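# Move tablecloth from side table onto the big table

## Task

Using these approximate foot positions in the scene frame (metres) and facing directions (degrees counter-clockwise from +x): arm1 x=-0.87 y=+0.65 z=+0.72 facing -90; arm2 x=-0.87 y=-0.65 z=+0.72 facing +90; arm3 x=+0.00 y=+0.65 z=+0.72 facing -90; arm4 x=+0.00 y=-0.65 z=+0.72 facing +90; arm5 x=+0.87 y=+0.65 z=+0.72 facing -90; arm6 x=+0.87 y=-0.65 z=+0.72 facing +90. Remove the tablecloth from the side table and lay it on the big table so that no part of it drapes over any edge. Every item that was standing on the side table must finish upright on the side table's uncovered surface, close to its original spot. At the end all grippers must be open and the arms pulled away, and nothing may depend on a robot to stay where it is.

## Robot and tools

SETUP. Six identical i2rt Big YAM arms, named arm1 to arm6, are mounted on the big table. Each has six revolute joints, a two-finger gripper and a wrist camera. Two fixed room cameras, cam_high and cam_low, also give views. With joints 1 and 6 at zero and the hand level and pointing forward, the wrist camera rides on top of the hand looking toward the fingertips. The hand reaches roughly 1.0 m from the joint 1 axis when fully extended.

FRAME. There is a single scene frame: origin on the floor, +z up. Feet sit at z=+0.72. arm1, arm3, arm5 are on the y=+0.65 side facing -90 deg; arm2, arm4, arm6 are on the y=-0.65 side facing +90 deg; their x values are -0.87, 0.00 and +0.87 in pairs. The hand point is midway between the fingertips; its z axis runs along the fingers and its y axis is the opening direction. No result line prints the true foot pose.

execute_actions. Argument "actions" is a list holding one action or none. An action is an object keyed by arm name ("arm1".."arm6"); each arm gets an object with key "joints", which maps joint names to absolute target values (not offsets). You may name any subset of arms and joints; all named motions start at once and may finish at different moments. Joints left out (or arms left out) may keep driving toward an earlier target without joint_status saying so. Targets and allowed ranges:
- joint1_rad: -2.879 to 2.879 rad, tolerance 0.045. Rotates the arm about its foot; positive is counter-clockwise seen from above; zero points the arm along its foot's facing.
- joint2_rad: 0 to 3.141 rad, tolerance 0.14. Shoulder; zero puts the upper arm roughly level and pointing back, increasing lifts it up and over to the front.
- joint3_rad: 0 to 3.019 rad, tolerance 0.09. Elbow; zero folds the forearm onto the upper arm, increasing straightens it.
- joint4_rad: -1.692 to 1.57 rad, tolerance 0.055. Hand pitch; positive tips the fingers up.
- joint5_rad: -1.57 to 1.57 rad, tolerance 0.03. Hand yaw; positive is toward the arm's right.
- joint6_rad: -2.094 to 2.094 rad, tolerance 0.035. Hand roll; positive is clockwise viewed from behind the hand.
- gripper_m: 0 to 0.093 m, tolerance 0.003; fingertip gap. Each finger pad squeezes with up to about 50 to 62 N, lower on some units.
Since joints move at different rates, the hand can sweep a wide arc between postures. Optional "cameras" is a list of camera names (arm1_cam_wrist..arm6_cam_wrist, cam_high, cam_low, or "all"); omitted, null or ["all"] gives every camera, [] gives none. Any unknown key, name or out-of-range number rejects the whole call and nothing moves. An empty actions list just reports state and images.

wait: "seconds" from 0 to 10; commands nothing new and returns the same report as an empty action.

zoom_image: "camera" (one of the eight cameras) and "region" [x0, y0, x1, y1] in pixels from the top-left of that camera's most recent full image, at most 504 by 504. Gives a sharper crop.

finished_scene: "scene" integer (1 or 2). Ends the current scene irreversibly after the last command has been held; its result tells whether the goal was met and gives the next task. Replying with no tool call ends everything.

READING RESULTS. joint_positions gives current angles. The "pictures" line lists cameras in the order of the images. joint_status per joint: "off_target" means it stopped short and may still be pushing; "contact_stop" or "time_out" means it now holds where it stopped, though a timed-out joint may keep a target no farther than 0.375, 0.375, 0.113, 0.225, 0.075, 0.3 rad (joints 1 to 6) away and keep pushing, listed under on_its_own, and move there if freed. "joint command not followed" plus a "cause:" line means a safety check blocked that arm's joint targets (its gripper target still runs); blocked joints show "not_followed" and may be retried with later actions until new valid targets are sent. on_its_own covers anything not commanded this call; "held at" is the held target, not the actual position. If a call reports a stop, the remaining motion calls in the same reply are skipped.

CAUTIONS. Knocking a rigid object out of the work area fails the task (cloth is exempt). Two robots pressing hard on each other ends the run; hard collisions may too. No line reports arm-to-arm contact, and the self/inter-arm check can react late and ignores fingers, gripper housings and wrist cameras. The arms never give way on contact and can push forcefully; to relieve a push, command a joint to its reported position. Very small target changes may produce no motion. A joint carrying load that is left to itself sags. Sustained loads heat motors: a MOTOR HOT line appears from 85 °C, and at 100 °C an OVER-TEMPERATURE FAULT drops that whole arm and its gripper until it cools; affected keys show "limit_stop_at_motor_heat", after which you resend the target. Avoid drops, slips, slams and hard pushing. Arms act independently, so one stalled arm does not pause the others.

Each tool is called in YAML: its name, and indented under it one key for each argument.

## Session

execute_actions:
  actions: []

Scene clock: 0.00 s.
arm1.joint_positions: joint1_rad=+0.011 joint2_rad=+0.441 joint3_rad=+1.477 joint4_rad=-1.540 joint5_rad=+0.016 joint6_rad=+0.011 gripper_m=+0.095
arm1.joint_status: not commanded
arm1.hand: x=-0.8738 y=+0.5326 z=+1.3540 quat_wxyz=(-0.363, -0.609, -0.608, +0.358) (m; scene frame)
arm2.joint_positions: joint1_rad=+0.005 joint2_rad=+0.436 joint3_rad=+1.463 joint4_rad=-1.545 joint5_rad=+0.016 joint6_rad=+0.012 gripper_m=+0.094
arm2.joint_status: not commanded
arm2.hand: x=-0.8796 y=-0.5321 z=+1.2900 quat_wxyz=(-0.358, +0.617, -0.606, -0.353) (m; scene frame)
arm3.joint_positions: joint1_rad=+0.006 joint2_rad=+0.449 joint3_rad=+1.469 joint4_rad=-1.528 joint5_rad=-0.015 joint6_rad=+0.002 gripper_m=+0.094
arm3.joint_status: not commanded
arm3.hand: x=-0.0021 y=+0.5246 z=+1.2924 quat_wxyz=(-0.358, -0.617, -0.602, +0.359) (m; scene frame)
arm4.joint_positions: joint1_rad=+0.011 joint2_rad=+0.430 joint3_rad=+1.481 joint4_rad=-1.526 joint5_rad=+0.016 joint6_rad=+0.017 gripper_m=+0.095
arm4.joint_status: not commanded
arm4.hand: x=-0.0032 y=-0.5359 z=+1.2898 quat_wxyz=(-0.359, +0.613, -0.594, -0.378) (m; scene frame)
arm5.joint_positions: joint1_rad=-0.012 joint2_rad=+0.426 joint3_rad=+1.468 joint4_rad=-1.529 joint5_rad=+0.015 joint6_rad=+0.009 gripper_m=+0.094
arm5.joint_status: not commanded
arm5.hand: x=+0.8676 y=+0.5391 z=+1.3561 quat_wxyz=(-0.358, -0.616, -0.593, +0.376) (m; scene frame)
arm6.joint_positions: joint1_rad=+0.003 joint2_rad=+0.454 joint3_rad=+1.482 joint4_rad=-1.543 joint5_rad=+0.010 joint6_rad=-0.016 gripper_m=+0.095
arm6.joint_status: not commanded
arm6.hand: x=+0.8676 y=-0.5253 z=+1.3801 quat_wxyz=(-0.356, +0.624, -0.599, -0.354) (m; scene frame)
pictures: arm1_cam_wrist, arm2_cam_wrist, arm3_cam_wrist, arm4_cam_wrist, arm5_cam_wrist, arm6_cam_wrist, cam_high, cam_low
Images, in order (width x height): arm1_cam_wrist 504x504, arm2_cam_wrist 504x504, arm3_cam_wrist 504x504, arm4_cam_wrist 504x504, arm5_cam_wrist 504x504, arm6_cam_wrist 504x504, cam_high 504x504, cam_low 504x504.

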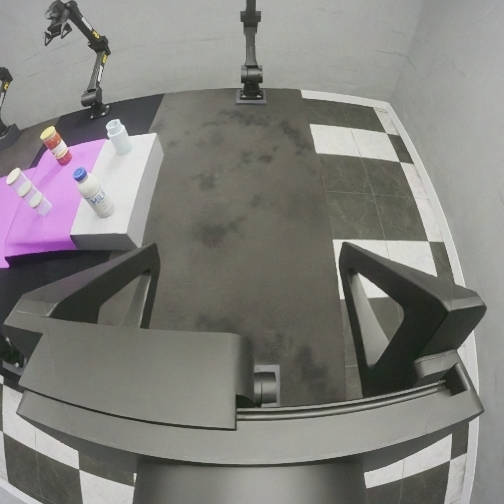

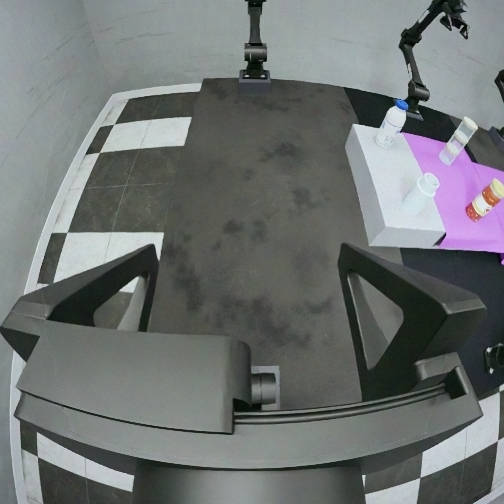

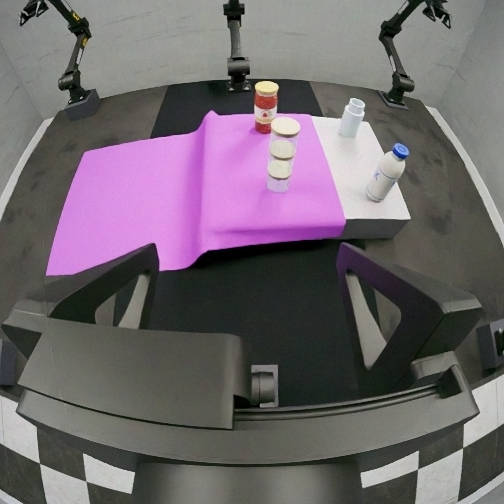

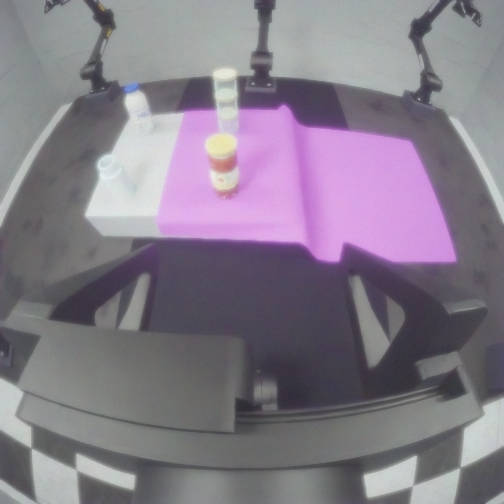

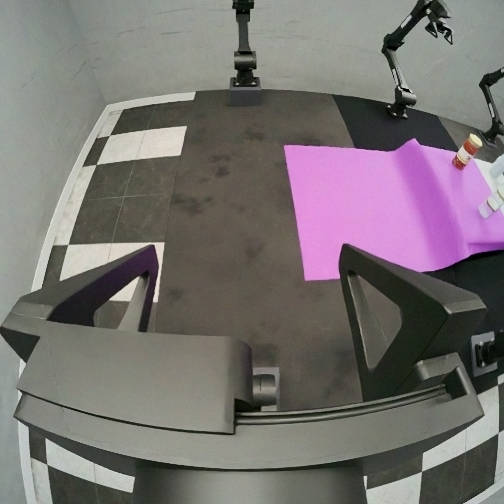

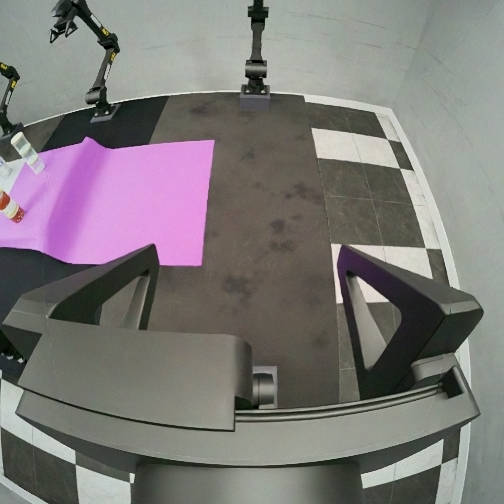

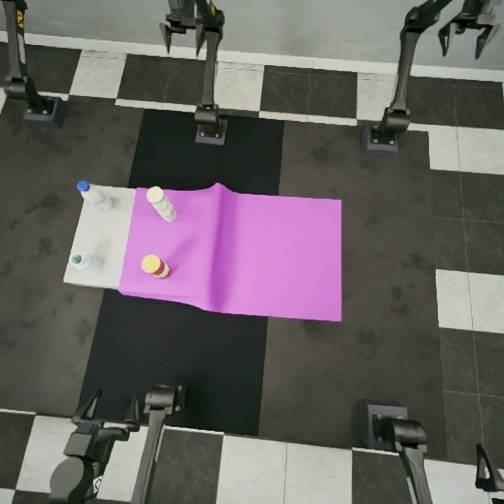

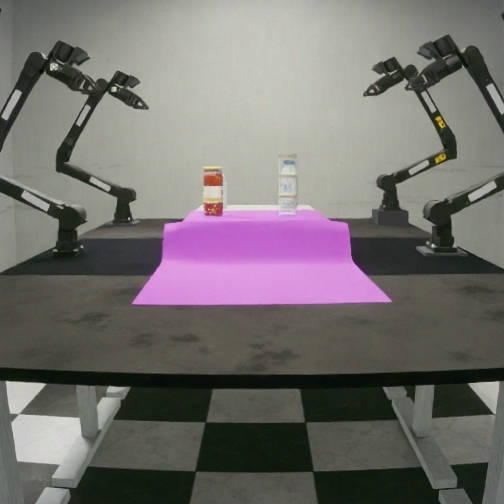

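zoom_image:
  camera: "cam_low"
  region: [150,130,370,280]

execute_actions:
  actions:
    - {"arm3":{"joints":{"joint2_rad":0.9,"joint3_rad":0.9,"joint4_rad":0}},"arm4":{"joints":{"joint2_rad":0.9,"joint3_rad":0.9,"joint4_rad":-0.8}},"arm5":{"joints":{"joint2_rad":1.57,"joint3_rad":1.2,"joint4_rad":-1.2}},"arm6":{"joints":{"joint2_rad":1.57,"joint3_rad":1.57,"joint4_rad":-1.5}}}
  cameras: ["arm3_cam_wrist","arm4_cam_wrist","cam_high","cam_low"]

Region (150, 130, 370, 280) of cam_low's 504x504 image, scaled by 2.291, with more detail than that image has; it fills the top 344 rows of this view, and the rest is white.

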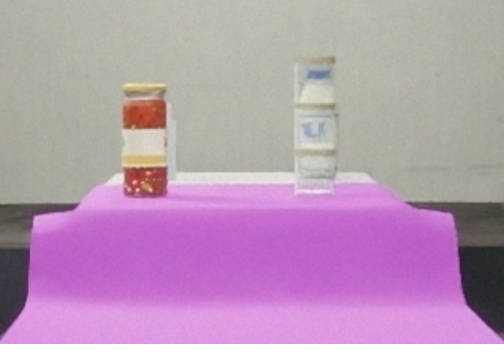

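Scene clock: 2.53 s.
arm1.joint_positions: joint1_rad=+0.011 joint2_rad=+0.441 joint3_rad=+1.477 joint4_rad=-1.540 joint5_rad=+0.016 joint6_rad=+0.011 gripper_m=+0.095
arm1.joint_status: not commanded
arm1.hand: x=-0.8738 y=+0.5326 z=+1.3540 quat_wxyz=(-0.363, -0.609, -0.608, +0.358) (m; scene frame)
arm2.joint_positions: joint1_rad=+0.005 joint2_rad=+0.436 joint3_rad=+1.463 joint4_rad=-1.545 joint5_rad=+0.016 joint6_rad=+0.012 gripper_m=+0.094
arm2.joint_status: not commanded
arm2.hand: x=-0.8796 y=-0.5321 z=+1.2900 quat_wxyz=(-0.358, +0.617, -0.606, -0.353) (m; scene frame)
arm3.joint_positions: joint1_rad=+0.006 joint2_rad=+0.896 joint3_rad=+0.887 joint4_rad=-0.020 joint5_rad=-0.015 joint6_rad=+0.002 gripper_m=+0.094
arm3.joint_status: all done
arm3.hand: x=-0.0128 y=+0.1839 z=+1.1885 quat_wxyz=(-0.489, -0.512, -0.502, +0.496) (m; scene frame)
arm4.joint_positions: joint1_rad=+0.011 joint2_rad=+0.905 joint3_rad=+0.892 joint4_rad=-0.820 joint5_rad=+0.016 joint6_rad=+0.017 gripper_m=+0.095
arm4.joint_status: all done
arm4.hand: x=-0.0198 y=-0.2618 z=+1.0037 quat_wxyz=(-0.250, +0.671, -0.647, -0.260) (m; scene frame)
arm5.joint_positions: joint1_rad=-0.012 joint2_rad=+1.571 joint3_rad=+1.198 joint4_rad=-1.205 joint5_rad=+0.015 joint6_rad=+0.009 gripper_m=+0.094
arm5.joint_status: all done
arm5.hand: x=+0.8574 y=+0.2073 z=+0.9190 quat_wxyz=(+0.007, -0.719, -0.695, +0.007) (m; scene frame)
arm6.joint_positions: joint1_rad=+0.003 joint2_rad=+1.575 joint3_rad=+1.550 joint4_rad=-1.502 joint5_rad=+0.010 joint6_rad=-0.016 gripper_m=+0.095
arm6.joint_status: all done
arm6.hand: x=+0.8573 y=-0.1653 z=+1.0694 quat_wxyz=(-0.018, +0.723, -0.690, -0.011) (m; scene frame)
pictures: arm3_cam_wrist, arm4_cam_wrist, cam_high, cam_low
Images, in order (width x height): arm3_cam_wrist 504x504, arm4_cam_wrist 504x504, cam_high 504x504, cam_low 504x504.

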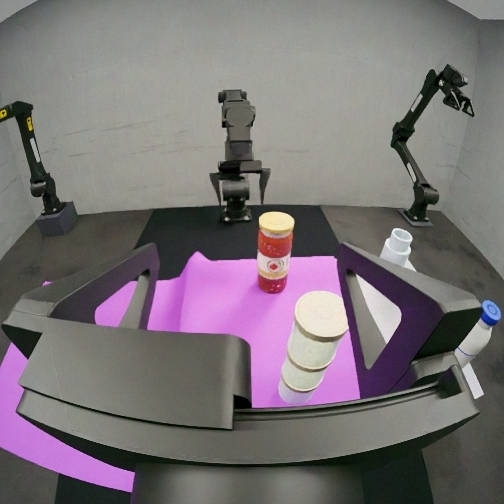

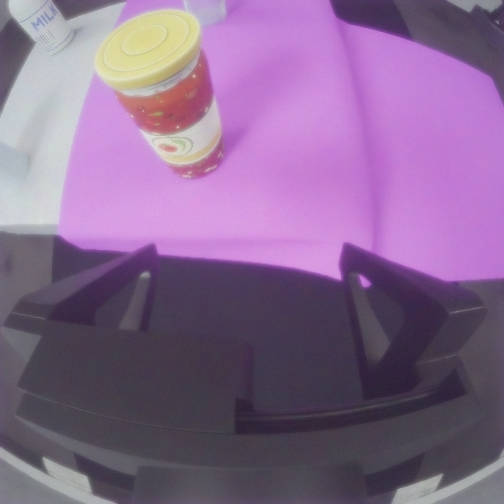

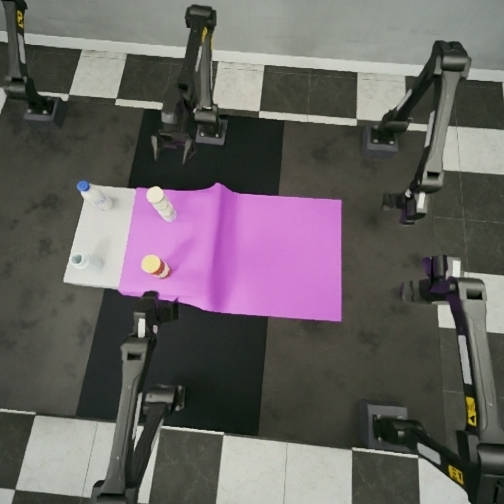

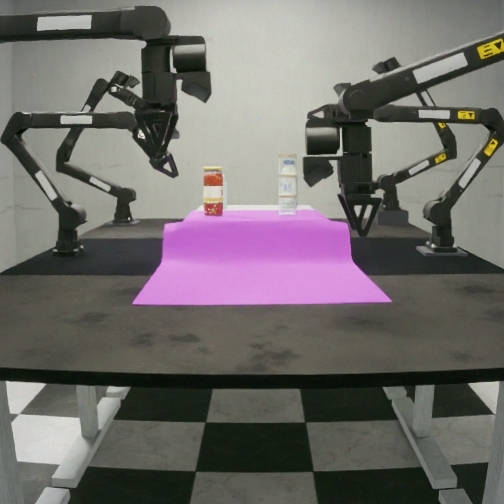

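execute_actions:
  actions:
    - {"arm3":{"joints":{"joint2_rad":0.6,"joint3_rad":0.5,"joint4_rad":0}},"arm4":{"joints":{"joint2_rad":0.6,"joint3_rad":0.5,"joint4_rad":0}}}
  cameras: []

execute_actions:
  actions:
    - {"arm3":{"joints":{"joint1_rad":-0.2,"joint2_rad":1.1,"joint3_rad":0.28,"joint4_rad":0.82}},"arm4":{"joints":{"joint1_rad":0.2,"joint2_rad":1.1,"joint3_rad":0.28,"joint4_rad":0.82}}}
  cameras: ["arm3_cam_wrist","arm4_cam_wrist","cam_high","cam_low"]

Scene clock: 6.20 s.
arm1.joint_positions: joint1_rad=+0.011 joint2_rad=+0.441 joint3_rad=+1.477 joint4_rad=-1.540 joint5_rad=+0.016 joint6_rad=+0.011 gripper_m=+0.095
arm1.joint_status: not commanded
arm1.hand: x=-0.8738 y=+0.5326 z=+1.3540 quat_wxyz=(-0.363, -0.609, -0.608, +0.358) (m; scene frame)
arm2.joint_positions: joint1_rad=+0.005 joint2_rad=+0.436 joint3_rad=+1.463 joint4_rad=-1.545 joint5_rad=+0.016 joint6_rad=+0.012 gripper_m=+0.094
arm2.joint_status: not commanded
arm2.hand: x=-0.8796 y=-0.5321 z=+1.2900 quat_wxyz=(-0.358, +0.617, -0.606, -0.353) (m; scene frame)
arm3.joint_positions: joint1_rad=+0.006 joint2_rad=+0.600 joint3_rad=+0.498 joint4_rad=-0.015 joint5_rad=-0.015 joint6_rad=+0.002 gripper_m=+0.094
arm3.joint_status: all done
arm3.hand: x=-0.0098 y=+0.2781 z=+1.0634 quat_wxyz=(-0.467, -0.534, -0.523, +0.473) (m; scene frame)
arm4.joint_positions: joint1_rad=+0.011 joint2_rad=+0.600 joint3_rad=+0.497 joint4_rad=-0.023 joint5_rad=+0.016 joint6_rad=+0.017 gripper_m=+0.095
arm4.joint_status: all done
arm4.hand: x=-0.0187 y=-0.2788 z=+1.0507 quat_wxyz=(-0.454, +0.538, -0.523, -0.481) (m; scene frame)
arm5.joint_positions: joint1_rad=-0.012 joint2_rad=+1.571 joint3_rad=+1.198 joint4_rad=-1.205 joint5_rad=+0.015 joint6_rad=+0.009 gripper_m=+0.094
arm5.joint_status: not commanded
arm5.hand: x=+0.8574 y=+0.2073 z=+0.9190 quat_wxyz=(+0.007, -0.719, -0.695, +0.007) (m; scene frame)
arm6.joint_positions: joint1_rad=+0.003 joint2_rad=+1.575 joint3_rad=+1.550 joint4_rad=-1.502 joint5_rad=+0.010 joint6_rad=-0.016 gripper_m=+0.095
arm6.joint_status: not commanded
arm6.hand: x=+0.8573 y=-0.1653 z=+1.0694 quat_wxyz=(-0.018, +0.723, -0.690, -0.011) (m; scene frame)
pictures: none
No camera images: the call's "cameras" was empty. Leave "cameras" out to get every camera's image.

Scene clock: 7.63 s.
arm1.joint_positions: joint1_rad=+0.011 joint2_rad=+0.441 joint3_rad=+1.477 joint4_rad=-1.540 joint5_rad=+0.016 joint6_rad=+0.011 gripper_m=+0.095
arm1.joint_status: not commanded
arm1.hand: x=-0.8738 y=+0.5326 z=+1.3540 quat_wxyz=(-0.363, -0.609, -0.608, +0.358) (m; scene frame)
arm2.joint_positions: joint1_rad=+0.005 joint2_rad=+0.436 joint3_rad=+1.463 joint4_rad=-1.545 joint5_rad=+0.016 joint6_rad=+0.012 gripper_m=+0.094
arm2.joint_status: not commanded
arm2.hand: x=-0.8796 y=-0.5321 z=+1.2900 quat_wxyz=(-0.358, +0.617, -0.606, -0.353) (m; scene frame)
arm3.joint_positions: joint1_rad=-0.199 joint2_rad=+1.099 joint3_rad=+0.271 joint4_rad=+0.801 joint5_rad=-0.015 joint6_rad=+0.002 gripper_m=+0.094
arm3.joint_status: all done
arm3.hand: x=-0.0951 y=+0.2465 z=+0.9407 quat_wxyz=(-0.436, -0.560, -0.447, +0.544) (m; scene frame)
arm4.joint_positions: joint1_rad=+0.196 joint2_rad=+1.093 joint3_rad=+0.268 joint4_rad=+0.797 joint5_rad=+0.016 joint6_rad=+0.017 gripper_m=+0.095
arm4.joint_status: all done
arm4.hand: x=-0.0968 y=-0.2485 z=+0.9308 quat_wxyz=(-0.429, +0.558, -0.451, -0.550) (m; scene frame)
arm5.joint_positions: joint1_rad=-0.012 joint2_rad=+1.571 joint3_rad=+1.198 joint4_rad=-1.205 joint5_rad=+0.015 joint6_rad=+0.009 gripper_m=+0.094
arm5.joint_status: not commanded
arm5.hand: x=+0.8574 y=+0.2073 z=+0.9190 quat_wxyz=(+0.007, -0.719, -0.695, +0.007) (m; scene frame)
arm6.joint_positions: joint1_rad=+0.003 joint2_rad=+1.575 joint3_rad=+1.550 joint4_rad=-1.502 joint5_rad=+0.010 joint6_rad=-0.016 gripper_m=+0.095
arm6.joint_status: not commanded
arm6.hand: x=+0.8573 y=-0.1653 z=+1.0694 quat_wxyz=(-0.018, +0.723, -0.690, -0.011) (m; scene frame)
pictures: arm3_cam_wrist, arm4_cam_wrist, cam_high, cam_low
Images, in order (width x height): arm3_cam_wrist 504x504, arm4_cam_wrist 504x504, cam_high 504x504, cam_low 504x504.

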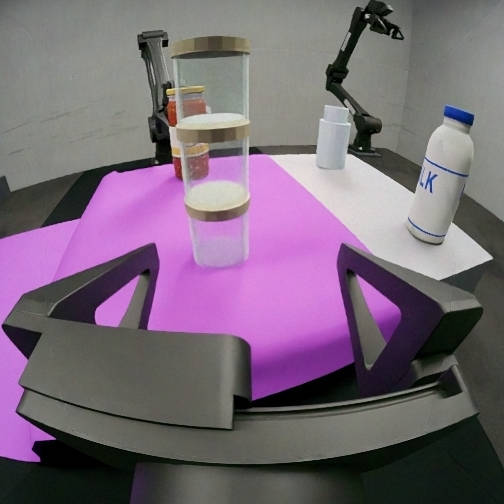

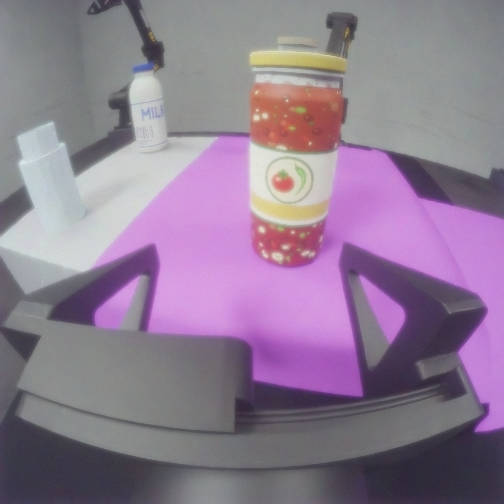

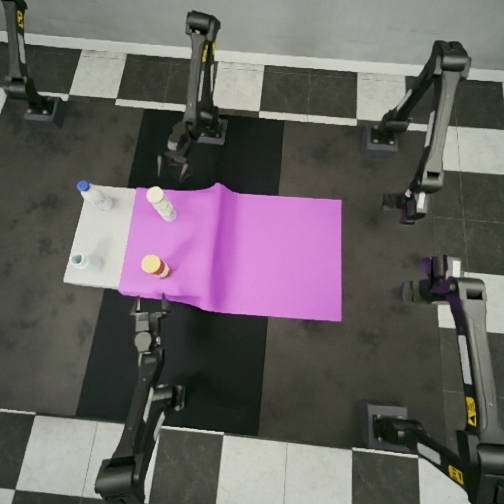

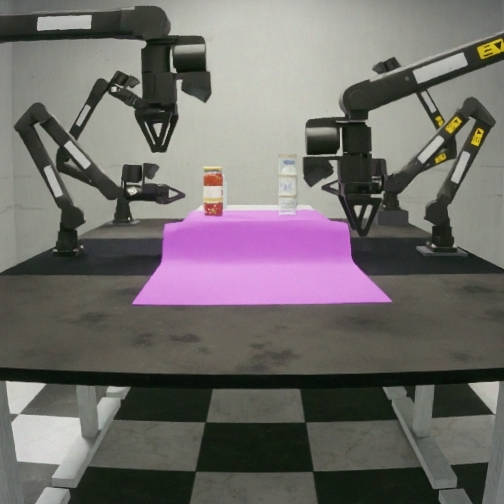

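execute_actions:
  actions:
    - {"arm3":{"joints":{"joint1_rad":-0.145,"joint2_rad":1.32,"joint3_rad":0.26,"joint4_rad":1.06}},"arm4":{"joints":{"joint1_rad":0.13,"joint2_rad":1.26,"joint3_rad":0.39,"joint4_rad":0.88}}}
  cameras: ["arm3_cam_wrist","arm4_cam_wrist","cam_low"]

Scene clock: 9.37 s.
arm1.joint_positions: joint1_rad=+0.011 joint2_rad=+0.441 joint3_rad=+1.477 joint4_rad=-1.540 joint5_rad=+0.016 joint6_rad=+0.011 gripper_m=+0.095
arm1.joint_status: not commanded
arm1.hand: x=-0.8738 y=+0.5326 z=+1.3540 quat_wxyz=(-0.363, -0.609, -0.608, +0.358) (m; scene frame)
arm2.joint_positions: joint1_rad=+0.005 joint2_rad=+0.436 joint3_rad=+1.463 joint4_rad=-1.545 joint5_rad=+0.016 joint6_rad=+0.012 gripper_m=+0.094
arm2.joint_status: not commanded
arm2.hand: x=-0.8796 y=-0.5321 z=+1.2900 quat_wxyz=(-0.358, +0.617, -0.606, -0.353) (m; scene frame)
arm3.joint_positions: joint1_rad=-0.150 joint2_rad=+1.326 joint3_rad=+0.266 joint4_rad=+1.041 joint5_rad=-0.015 joint6_rad=+0.002 gripper_m=+0.094
arm3.joint_status: all done
arm3.hand: x=-0.0778 y=+0.2284 z=+0.9063 quat_wxyz=(-0.451, -0.547, -0.459, +0.535) (m; scene frame)
arm4.joint_positions: joint1_rad=+0.136 joint2_rad=+1.256 joint3_rad=+0.356 joint4_rad=+0.859 joint5_rad=+0.016 joint6_rad=+0.017 gripper_m=+0.095
arm4.joint_status: all done
arm4.hand: x=-0.0797 y=-0.2045 z=+0.9227 quat_wxyz=(-0.442, +0.547, -0.470, -0.533) (m; scene frame)
arm5.joint_positions: joint1_rad=-0.012 joint2_rad=+1.571 joint3_rad=+1.198 joint4_rad=-1.205 joint5_rad=+0.015 joint6_rad=+0.009 gripper_m=+0.094
arm5.joint_status: not commanded
arm5.hand: x=+0.8574 y=+0.2073 z=+0.9190 quat_wxyz=(+0.007, -0.719, -0.695, +0.007) (m; scene frame)
arm6.joint_positions: joint1_rad=+0.003 joint2_rad=+1.575 joint3_rad=+1.550 joint4_rad=-1.502 joint5_rad=+0.010 joint6_rad=-0.016 gripper_m=+0.095
arm6.joint_status: not commanded
arm6.hand: x=+0.8573 y=-0.1653 z=+1.0694 quat_wxyz=(-0.018, +0.723, -0.690, -0.011) (m; scene frame)
pictures: arm3_cam_wrist, arm4_cam_wrist, cam_low
Images, in order (width x height): arm3_cam_wrist 504x504, arm4_cam_wrist 504x504, cam_low 504x504.

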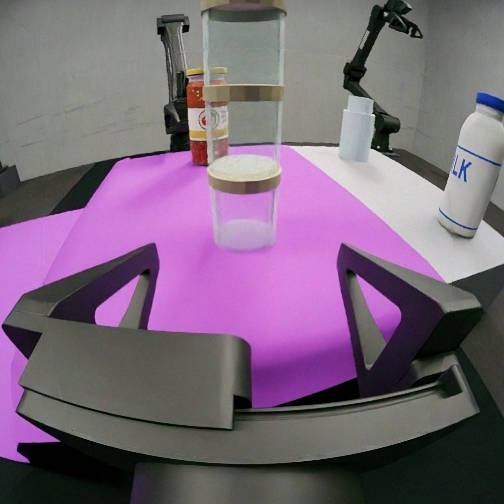

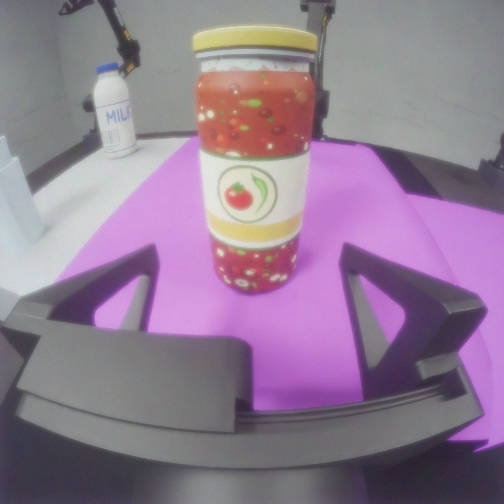

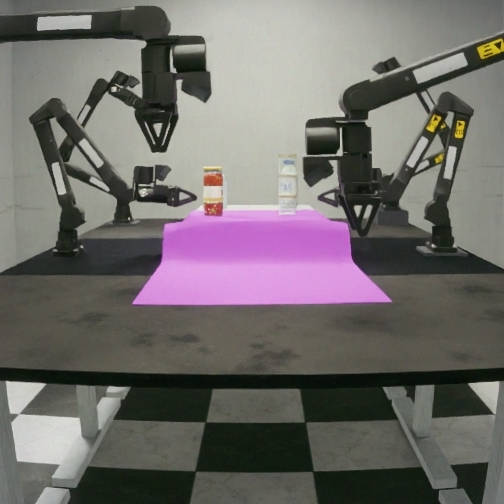

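execute_actions:
  actions:
    - {"arm3":{"joints":{"joint1_rad":-0.13,"joint2_rad":1.58,"joint3_rad":0.44,"joint4_rad":1.14}},"arm4":{"joints":{"joint2_rad":1.45,"joint3_rad":0.53,"joint4_rad":0.94}}}
  cameras: ["arm3_cam_wrist","arm4_cam_wrist","cam_low"]

Scene clock: 10.83 s.
arm1.joint_positions: joint1_rad=+0.011 joint2_rad=+0.441 joint3_rad=+1.477 joint4_rad=-1.540 joint5_rad=+0.016 joint6_rad=+0.011 gripper_m=+0.095
arm1.joint_status: not commanded
arm1.hand: x=-0.8738 y=+0.5326 z=+1.3540 quat_wxyz=(-0.363, -0.609, -0.608, +0.358) (m; scene frame)
arm2.joint_positions: joint1_rad=+0.005 joint2_rad=+0.436 joint3_rad=+1.463 joint4_rad=-1.545 joint5_rad=+0.016 joint6_rad=+0.012 gripper_m=+0.094
arm2.joint_status: not commanded
arm2.hand: x=-0.8796 y=-0.5321 z=+1.2900 quat_wxyz=(-0.358, +0.617, -0.606, -0.353) (m; scene frame)
arm3.joint_positions: joint1_rad=-0.139 joint2_rad=+1.587 joint3_rad=+0.414 joint4_rad=+1.121 joint5_rad=-0.015 joint6_rad=+0.002 gripper_m=+0.094
arm3.joint_status: all done
arm3.hand: x=-0.0839 y=+0.1678 z=+0.8730 quat_wxyz=(-0.447, -0.553, -0.469, +0.524) (m; scene frame)
arm4.joint_positions: joint1_rad=+0.136 joint2_rad=+1.447 joint3_rad=+0.502 joint4_rad=+0.919 joint5_rad=+0.016 joint6_rad=+0.017 gripper_m=+0.095
arm4.joint_status: all done
arm4.hand: x=-0.0906 y=-0.1459 z=+0.9192 quat_wxyz=(-0.446, +0.543, -0.467, -0.537) (m; scene frame)
arm5.joint_positions: joint1_rad=-0.012 joint2_rad=+1.571 joint3_rad=+1.198 joint4_rad=-1.205 joint5_rad=+0.015 joint6_rad=+0.009 gripper_m=+0.094
arm5.joint_status: not commanded
arm5.hand: x=+0.8574 y=+0.2073 z=+0.9190 quat_wxyz=(+0.007, -0.719, -0.695, +0.007) (m; scene frame)
arm6.joint_positions: joint1_rad=+0.003 joint2_rad=+1.575 joint3_rad=+1.550 joint4_rad=-1.502 joint5_rad=+0.010 joint6_rad=-0.016 gripper_m=+0.095
arm6.joint_status: not commanded
arm6.hand: x=+0.8573 y=-0.1653 z=+1.0694 quat_wxyz=(-0.018, +0.723, -0.690, -0.011) (m; scene frame)
pictures: arm3_cam_wrist, arm4_cam_wrist, cam_low
Images, in order (width x height): arm3_cam_wrist 504x504, arm4_cam_wrist 504x504, cam_low 504x504.

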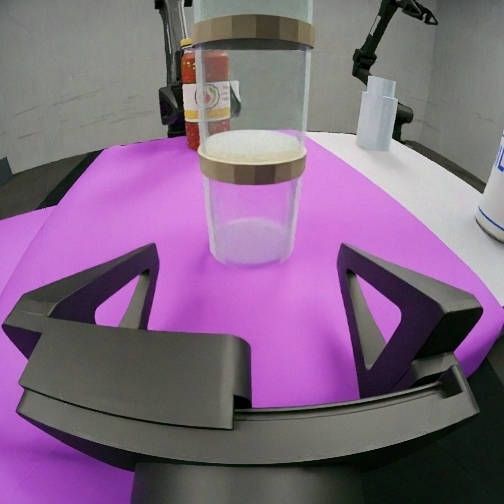

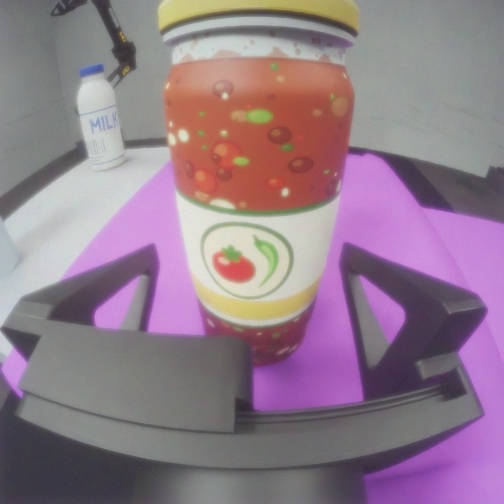

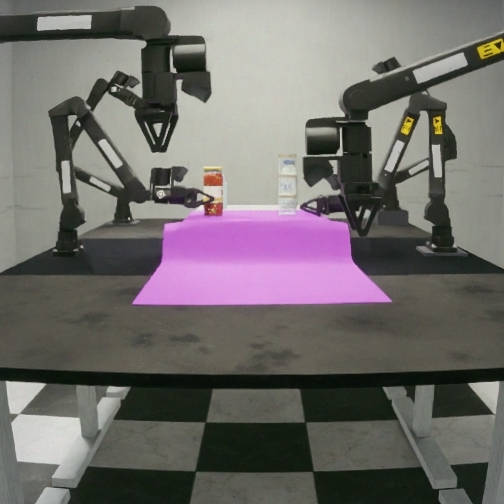

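execute_actions:
  actions:
    - {"arm3":{"joints":{"joint2_rad":1.74,"joint3_rad":0.62,"joint4_rad":1.14}},"arm4":{"joints":{"joint2_rad":1.5,"joint3_rad":0.57,"joint4_rad":0.95}},"arm5":{"joints":{"joint1_rad":-0.8,"joint2_rad":2.1,"joint3_rad":1.58,"joint4_rad":-1.03,"gripper_m":0.06}},"arm6":{"joints":{"joint2_rad":0.45,"joint3_rad":1.48}}}
  cameras: ["arm3_cam_wrist","cam_high","cam_low"]

Scene clock: 13.67 s.
arm1.joint_positions: joint1_rad=+0.011 joint2_rad=+0.441 joint3_rad=+1.477 joint4_rad=-1.540 joint5_rad=+0.016 joint6_rad=+0.011 gripper_m=+0.095
arm1.joint_status: not commanded
arm1.hand: x=-0.8738 y=+0.5326 z=+1.3540 quat_wxyz=(-0.363, -0.609, -0.608, +0.358) (m; scene frame)
arm2.joint_positions: joint1_rad=+0.005 joint2_rad=+0.436 joint3_rad=+1.463 joint4_rad=-1.545 joint5_rad=+0.016 joint6_rad=+0.012 gripper_m=+0.094
arm2.joint_status: not commanded
arm2.hand: x=-0.8796 y=-0.5321 z=+1.2900 quat_wxyz=(-0.358, +0.617, -0.606, -0.353) (m; scene frame)
arm3.joint_positions: joint1_rad=-0.139 joint2_rad=+1.734 joint3_rad=+0.596 joint4_rad=+1.131 joint5_rad=-0.015 joint6_rad=+0.002 gripper_m=+0.094
arm3.joint_status: all done
arm3.hand: x=-0.0957 y=+0.1015 z=+0.8747 quat_wxyz=(-0.457, -0.541, -0.459, +0.536) (m; scene frame)
arm4.joint_positions: joint1_rad=+0.136 joint2_rad=+1.492 joint3_rad=+0.531 joint4_rad=+0.929 joint5_rad=+0.016 joint6_rad=+0.017 gripper_m=+0.095
arm4.joint_status: all done
arm4.hand: x=-0.0929 y=-0.1339 z=+0.9128 quat_wxyz=(-0.444, +0.545, -0.468, -0.535) (m; scene frame)
arm5.joint_positions: joint1_rad=-0.801 joint2_rad=+2.107 joint3_rad=+1.552 joint4_rad=-1.025 joint5_rad=+0.016 joint6_rad=+0.009 gripper_m=+0.060
arm5.joint_status: all done
arm5.hand: x=+0.4352 y=+0.2423 z=+0.7709 quat_wxyz=(+0.007, -0.931, -0.366, +0.002) (m; scene frame)
arm6.joint_positions: joint1_rad=+0.003 joint2_rad=+0.444 joint3_rad=+1.476 joint4_rad=-1.501 joint5_rad=+0.010 joint6_rad=-0.016 gripper_m=+0.095
arm6.joint_status: all done
arm6.hand: x=+0.8675 y=-0.5236 z=+1.3877 quat_wxyz=(-0.370, +0.615, -0.591, -0.368) (m; scene frame)
pictures: arm3_cam_wrist, cam_high, cam_low
Images, in order (width x height): arm3_cam_wrist 504x504, cam_high 504x504, cam_low 504x504.

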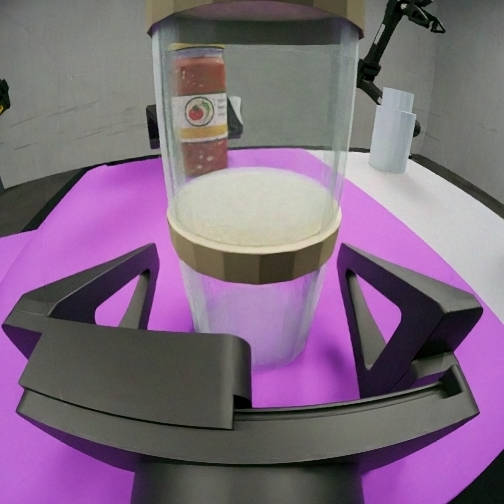

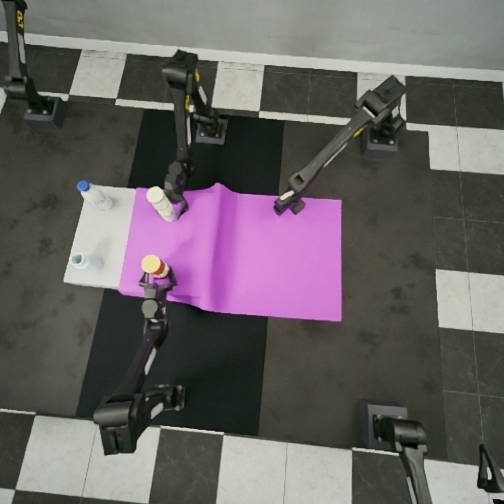

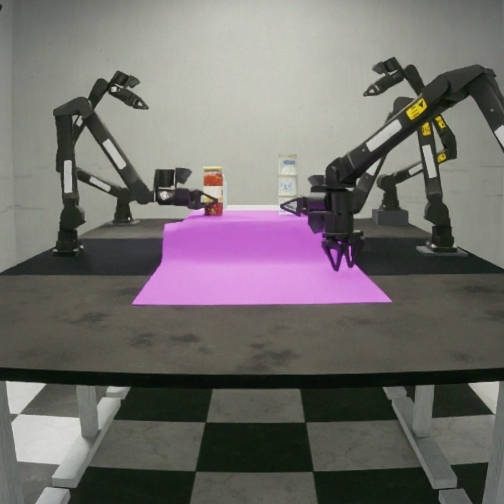

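execute_actions:
  actions:
    - {"arm3":{"joints":{"gripper_m":0.03}},"arm4":{"joints":{"gripper_m":0.03}},"arm5":{"joints":{"joint2_rad":2.3,"joint3_rad":1.93,"joint4_rad":-1.18}}}
  cameras: []

execute_actions:
  actions:
    - {"arm3":{"joints":{"joint2_rad":1.66,"joint3_rad":0.65,"joint4_rad":1.03}},"arm4":{"joints":{"joint2_rad":1.42,"joint3_rad":0.6,"joint4_rad":0.84}},"arm5":{"joints":{"joint2_rad":2.37,"joint4_rad":-1.11}}}
  cameras: ["arm5_cam_wrist","cam_low"]

Scene clock: 15.40 s.
arm1.joint_positions: joint1_rad=+0.011 joint2_rad=+0.441 joint3_rad=+1.477 joint4_rad=-1.540 joint5_rad=+0.016 joint6_rad=+0.011 gripper_m=+0.095
arm1.joint_status: not commanded
arm1.hand: x=-0.8738 y=+0.5326 z=+1.3540 quat_wxyz=(-0.363, -0.609, -0.608, +0.358) (m; scene frame)
arm2.joint_positions: joint1_rad=+0.005 joint2_rad=+0.436 joint3_rad=+1.463 joint4_rad=-1.545 joint5_rad=+0.016 joint6_rad=+0.012 gripper_m=+0.094
arm2.joint_status: not commanded
arm2.hand: x=-0.8796 y=-0.5321 z=+1.2900 quat_wxyz=(-0.358, +0.617, -0.606, -0.353) (m; scene frame)
arm3.joint_positions: joint1_rad=-0.137 joint2_rad=+1.734 joint3_rad=+0.596 joint4_rad=+1.131 joint5_rad=-0.014 joint6_rad=+0.002 gripper_m=+0.058
arm3.joint_status: gripper_m off_target (ended at +0.058, target +0.030)
arm3.hand: x=-0.0947 y=+0.1013 z=+0.8748 quat_wxyz=(-0.457, -0.541, -0.459, +0.536) (m; scene frame)
arm4.joint_positions: joint1_rad=+0.134 joint2_rad=+1.492 joint3_rad=+0.531 joint4_rad=+0.929 joint5_rad=+0.018 joint6_rad=+0.016 gripper_m=+0.067
arm4.joint_status: gripper_m off_target (ended at +0.067, target +0.030)
arm4.hand: x=-0.0914 y=-0.1336 z=+0.9128 quat_wxyz=(-0.446, +0.544, -0.469, -0.534) (m; scene frame)
arm5.joint_positions: joint1_rad=-0.801 joint2_rad=+2.301 joint3_rad=+1.890 joint4_rad=-1.173 joint5_rad=+0.016 joint6_rad=+0.009 gripper_m=+0.060
arm5.joint_status: all done
arm5.hand: x=+0.3799 y=+0.1899 z=+0.7667 quat_wxyz=(+0.008, -0.931, -0.366, +0.001) (m; scene frame)
arm6.joint_positions: joint1_rad=+0.003 joint2_rad=+0.444 joint3_rad=+1.476 joint4_rad=-1.501 joint5_rad=+0.010 joint6_rad=-0.016 gripper_m=+0.095
arm6.joint_status: not commanded
arm6.hand: x=+0.8675 y=-0.5236 z=+1.3877 quat_wxyz=(-0.370, +0.615, -0.591, -0.368) (m; scene frame)
pictures: none
No camera images: the call's "cameras" was empty. Leave "cameras" out to get every camera's image.

Scene clock: 16.30 s.
arm1.joint_positions: joint1_rad=+0.011 joint2_rad=+0.441 joint3_rad=+1.477 joint4_rad=-1.540 joint5_rad=+0.016 joint6_rad=+0.011 gripper_m=+0.095
arm1.joint_status: not commanded
arm1.hand: x=-0.8738 y=+0.5326 z=+1.3540 quat_wxyz=(-0.363, -0.609, -0.608, +0.358) (m; scene frame)
arm2.joint_positions: joint1_rad=+0.005 joint2_rad=+0.436 joint3_rad=+1.463 joint4_rad=-1.545 joint5_rad=+0.016 joint6_rad=+0.012 gripper_m=+0.094
arm2.joint_status: not commanded
arm2.hand: x=-0.8796 y=-0.5321 z=+1.2900 quat_wxyz=(-0.358, +0.617, -0.606, -0.353) (m; scene frame)
arm3.joint_positions: joint1_rad=-0.137 joint2_rad=+1.686 joint3_rad=+0.599 joint4_rad=+1.030 joint5_rad=-0.014 joint6_rad=+0.002 gripper_m=+0.058
arm3.joint_status: all done
arm3.hand: x=-0.0946 y=+0.1018 z=+0.8765 quat_wxyz=(-0.446, -0.555, -0.471, +0.522) (m; scene frame)
arm4.joint_positions: joint1_rad=+0.134 joint2_rad=+1.453 joint3_rad=+0.540 joint4_rad=+0.838 joint5_rad=+0.018 joint6_rad=+0.016 gripper_m=+0.067
arm4.joint_status: all done
arm4.hand: x=-0.0912 y=-0.1344 z=+0.9141 quat_wxyz=(-0.436, +0.555, -0.478, -0.522) (m; scene frame)
arm5.joint_positions: joint1_rad=-0.801 joint2_rad=+2.339 joint3_rad=+1.901 joint4_rad=-1.116 joint5_rad=+0.016 joint6_rad=+0.009 gripper_m=+0.060
arm5.joint_status: all done
arm5.hand: x=+0.3713 y=+0.1817 z=+0.7453 quat_wxyz=(+0.002, -0.931, -0.366, +0.015) (m; scene frame)
arm6.joint_positions: joint1_rad=+0.003 joint2_rad=+0.444 joint3_rad=+1.476 joint4_rad=-1.501 joint5_rad=+0.010 joint6_rad=-0.016 gripper_m=+0.095
arm6.joint_status: not commanded
arm6.hand: x=+0.8675 y=-0.5236 z=+1.3877 quat_wxyz=(-0.370, +0.615, -0.591, -0.368) (m; scene frame)
pictures: arm5_cam_wrist, cam_low
Images, in order (width x height): arm5_cam_wrist 504x504, cam_low 504x504.

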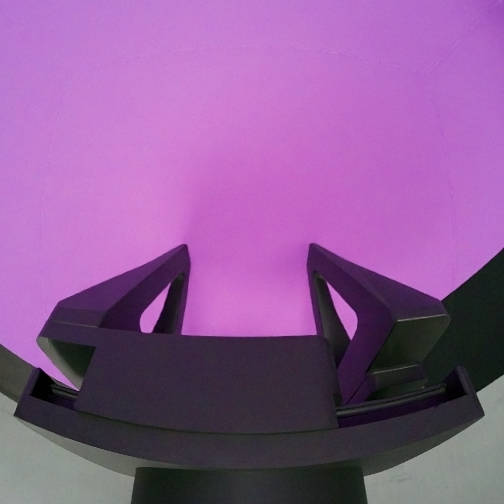

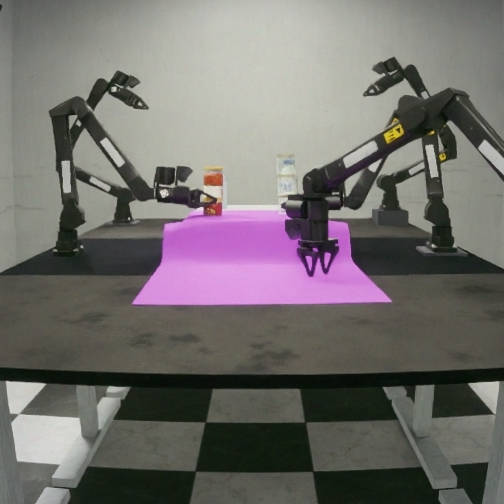

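Joints lag under load; command further.

execute_actions:
  actions:
    - {"arm3":{"joints":{"joint2_rad":1.6,"joint3_rad":0.69,"joint4_rad":1.0}},"arm4":{"joints":{"joint2_rad":1.36,"joint3_rad":0.65,"joint4_rad":0.81}},"arm5":{"joints":{"joint2_rad":2.44}}}
  cameras: []

execute_actions:
  actions:
    - {"arm5":{"joints":{"gripper_m":0}}}
  cameras: ["arm5_cam_wrist","cam_low"]

Scene clock: 18.97 s.
arm1.joint_positions: joint1_rad=+0.011 joint2_rad=+0.441 joint3_rad=+1.477 joint4_rad=-1.540 joint5_rad=+0.016 joint6_rad=+0.011 gripper_m=+0.095
arm1.joint_status: not commanded
arm1.hand: x=-0.8738 y=+0.5326 z=+1.3540 quat_wxyz=(-0.363, -0.609, -0.608, +0.358) (m; scene frame)
arm2.joint_positions: joint1_rad=+0.005 joint2_rad=+0.436 joint3_rad=+1.463 joint4_rad=-1.545 joint5_rad=+0.016 joint6_rad=+0.012 gripper_m=+0.094
arm2.joint_status: not commanded
arm2.hand: x=-0.8796 y=-0.5321 z=+1.2900 quat_wxyz=(-0.358, +0.617, -0.606, -0.353) (m; scene frame)
arm3.joint_positions: joint1_rad=-0.137 joint2_rad=+1.631 joint3_rad=+0.621 joint4_rad=+0.986 joint5_rad=-0.014 joint6_rad=+0.002 gripper_m=+0.058
arm3.joint_status: all done
arm3.hand: x=-0.0955 y=+0.0965 z=+0.9051 quat_wxyz=(-0.453, -0.545, -0.463, +0.531) (m; scene frame)
arm4.joint_positions: joint1_rad=+0.134 joint2_rad=+1.417 joint3_rad=+0.554 joint4_rad=+0.781 joint5_rad=+0.018 joint6_rad=+0.016 gripper_m=+0.067
arm4.joint_status: joint3_rad time_out (moved +0.014 of +0.110); the others done
arm4.on_its_own: joint3_rad reads +0.554 and still pushes toward +0.650 since a time_out
arm4.hand: x=-0.0914 y=-0.1335 z=+0.9255 quat_wxyz=(-0.434, +0.557, -0.480, -0.520) (m; scene frame)
arm5.joint_positions: joint1_rad=-0.801 joint2_rad=+2.347 joint3_rad=+1.909 joint4_rad=-1.126 joint5_rad=+0.016 joint6_rad=+0.009 gripper_m=+0.060
arm5.joint_status: all done
arm5.hand: x=+0.3715 y=+0.1819 z=+0.7433 quat_wxyz=(+0.004, -0.931, -0.366, +0.010) (m; scene frame)
arm6.joint_positions: joint1_rad=+0.003 joint2_rad=+0.444 joint3_rad=+1.476 joint4_rad=-1.501 joint5_rad=+0.010 joint6_rad=-0.016 gripper_m=+0.095
arm6.joint_status: not commanded
arm6.hand: x=+0.8675 y=-0.5236 z=+1.3877 quat_wxyz=(-0.370, +0.615, -0.591, -0.368) (m; scene frame)
pictures: none
No camera images: the call's "cameras" was empty. Leave "cameras" out to get every camera's image.

not run: a stop came earlier in this reply.

execute_actions:
  actions:
    - {"arm5":{"joints":{"gripper_m":0,"joint2_rad":2.4}},"arm4":{"joints":{"joint2_rad":1.3,"joint4_rad":0.82}}}
  cameras: ["arm5_cam_wrist","cam_low"]

execute_actions:
  actions:
    - {"arm5":{"joints":{"joint1_rad":-0.1,"joint2_rad":2.3}}}
  cameras: ["cam_high","cam_low"]

Scene clock: 20.10 s.
arm1.joint_positions: joint1_rad=+0.011 joint2_rad=+0.441 joint3_rad=+1.477 joint4_rad=-1.540 joint5_rad=+0.016 joint6_rad=+0.011 gripper_m=+0.095
arm1.joint_status: not commanded
arm1.hand: x=-0.8738 y=+0.5326 z=+1.3540 quat_wxyz=(-0.363, -0.609, -0.608, +0.358) (m; scene frame)
arm2.joint_positions: joint1_rad=+0.005 joint2_rad=+0.436 joint3_rad=+1.463 joint4_rad=-1.545 joint5_rad=+0.016 joint6_rad=+0.012 gripper_m=+0.094
arm2.joint_status: not commanded
arm2.hand: x=-0.8796 y=-0.5321 z=+1.2900 quat_wxyz=(-0.358, +0.617, -0.606, -0.353) (m; scene frame)
arm3.joint_positions: joint1_rad=-0.137 joint2_rad=+1.631 joint3_rad=+0.621 joint4_rad=+0.986 joint5_rad=-0.014 joint6_rad=+0.002 gripper_m=+0.058
arm3.joint_status: not commanded
arm3.hand: x=-0.0955 y=+0.0965 z=+0.9051 quat_wxyz=(-0.453, -0.545, -0.463, +0.531) (m; scene frame)
arm4.joint_positions: joint1_rad=+0.134 joint2_rad=+1.345 joint3_rad=+0.557 joint4_rad=+0.781 joint5_rad=+0.018 joint6_rad=+0.016 gripper_m=+0.067
arm4.joint_status: all done
arm4.on_its_own: joint3_rad reads +0.557 and still pushes toward +0.650 since a time_out
arm4.hand: x=-0.0903 y=-0.1393 z=+0.9629 quat_wxyz=(-0.451, +0.537, -0.463, -0.541) (m; scene frame)
arm5.joint_positions: joint1_rad=-0.801 joint2_rad=+2.348 joint3_rad=+1.913 joint4_rad=-1.120 joint5_rad=+0.016 joint6_rad=+0.009 gripper_m=+0.001
arm5.joint_status: all done
arm5.hand: x=+0.3695 y=+0.1800 z=+0.7440 quat_wxyz=(+0.002, -0.931, -0.366, +0.014) (m; scene frame)
arm6.joint_positions: joint1_rad=+0.003 joint2_rad=+0.444 joint3_rad=+1.476 joint4_rad=-1.501 joint5_rad=+0.010 joint6_rad=-0.016 gripper_m=+0.095
arm6.joint_status: not commanded
arm6.hand: x=+0.8675 y=-0.5236 z=+1.3877 quat_wxyz=(-0.370, +0.615, -0.591, -0.368) (m; scene frame)
pictures: arm5_cam_wrist, cam_low
Images, in order (width x height): arm5_cam_wrist 504x504, cam_low 504x504.

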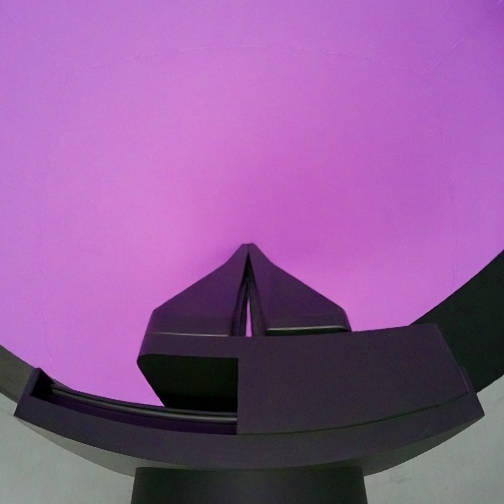

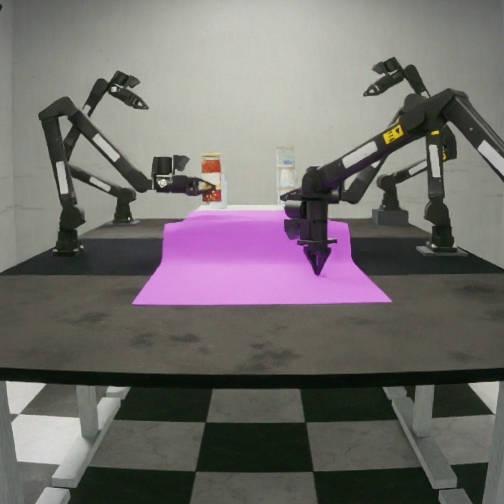

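Scene clock: 21.97 s.
arm1.joint_positions: joint1_rad=+0.011 joint2_rad=+0.441 joint3_rad=+1.477 joint4_rad=-1.540 joint5_rad=+0.016 joint6_rad=+0.011 gripper_m=+0.095
arm1.joint_status: not commanded
arm1.hand: x=-0.8738 y=+0.5326 z=+1.3540 quat_wxyz=(-0.363, -0.609, -0.608, +0.358) (m; scene frame)
arm2.joint_positions: joint1_rad=+0.005 joint2_rad=+0.436 joint3_rad=+1.463 joint4_rad=-1.545 joint5_rad=+0.016 joint6_rad=+0.012 gripper_m=+0.094
arm2.joint_status: not commanded
arm2.hand: x=-0.8796 y=-0.5321 z=+1.2900 quat_wxyz=(-0.358, +0.617, -0.606, -0.353) (m; scene frame)
arm3.joint_positions: joint1_rad=-0.137 joint2_rad=+1.631 joint3_rad=+0.621 joint4_rad=+0.986 joint5_rad=-0.014 joint6_rad=+0.002 gripper_m=+0.058
arm3.joint_status: not commanded
arm3.hand: x=-0.0955 y=+0.0965 z=+0.9051 quat_wxyz=(-0.453, -0.545, -0.463, +0.531) (m; scene frame)
arm4.joint_positions: joint1_rad=+0.134 joint2_rad=+1.345 joint3_rad=+0.557 joint4_rad=+0.781 joint5_rad=+0.018 joint6_rad=+0.016 gripper_m=+0.067
arm4.joint_status: not commanded
arm4.on_its_own: joint3_rad reads +0.557 and still pushes toward +0.650 since a time_out
arm4.hand: x=-0.0903 y=-0.1393 z=+0.9629 quat_wxyz=(-0.451, +0.537, -0.463, -0.541) (m; scene frame)
arm5.joint_positions: joint1_rad=-0.111 joint2_rad=+2.302 joint3_rad=+1.913 joint4_rad=-1.109 joint5_rad=+0.013 joint6_rad=+0.009 gripper_m=+0.001
arm5.joint_status: all done
arm5.hand: x=+0.7823 y=-0.0412 z=+0.7740 quat_wxyz=(-0.020, -0.752, -0.658, +0.036) (m; scene frame)
arm6.joint_positions: joint1_rad=+0.003 joint2_rad=+0.444 joint3_rad=+1.476 joint4_rad=-1.501 joint5_rad=+0.010 joint6_rad=-0.016 gripper_m=+0.095
arm6.joint_status: not commanded
arm6.hand: x=+0.8675 y=-0.5236 z=+1.3877 quat_wxyz=(-0.370, +0.615, -0.591, -0.368) (m; scene frame)
pictures: cam_high, cam_low
Images, in order (width x height): cam_high 504x504, cam_low 504x504.

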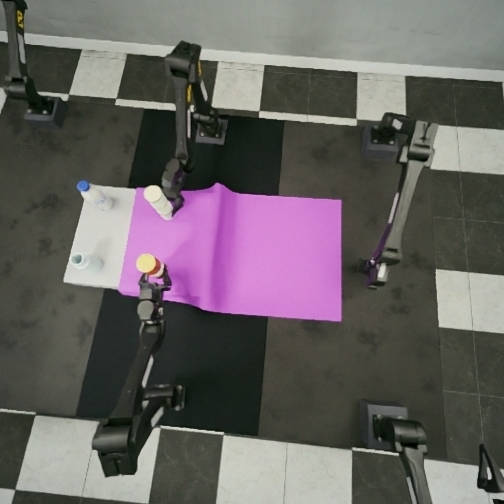

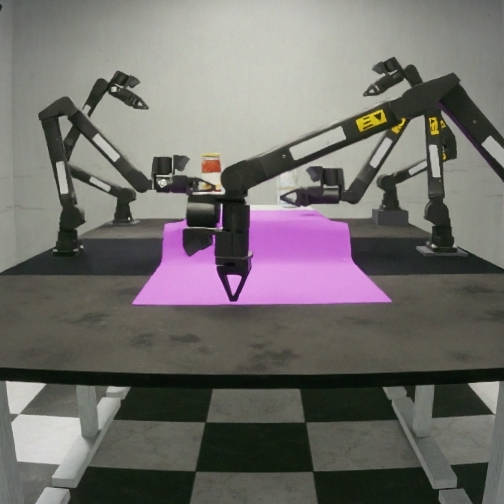

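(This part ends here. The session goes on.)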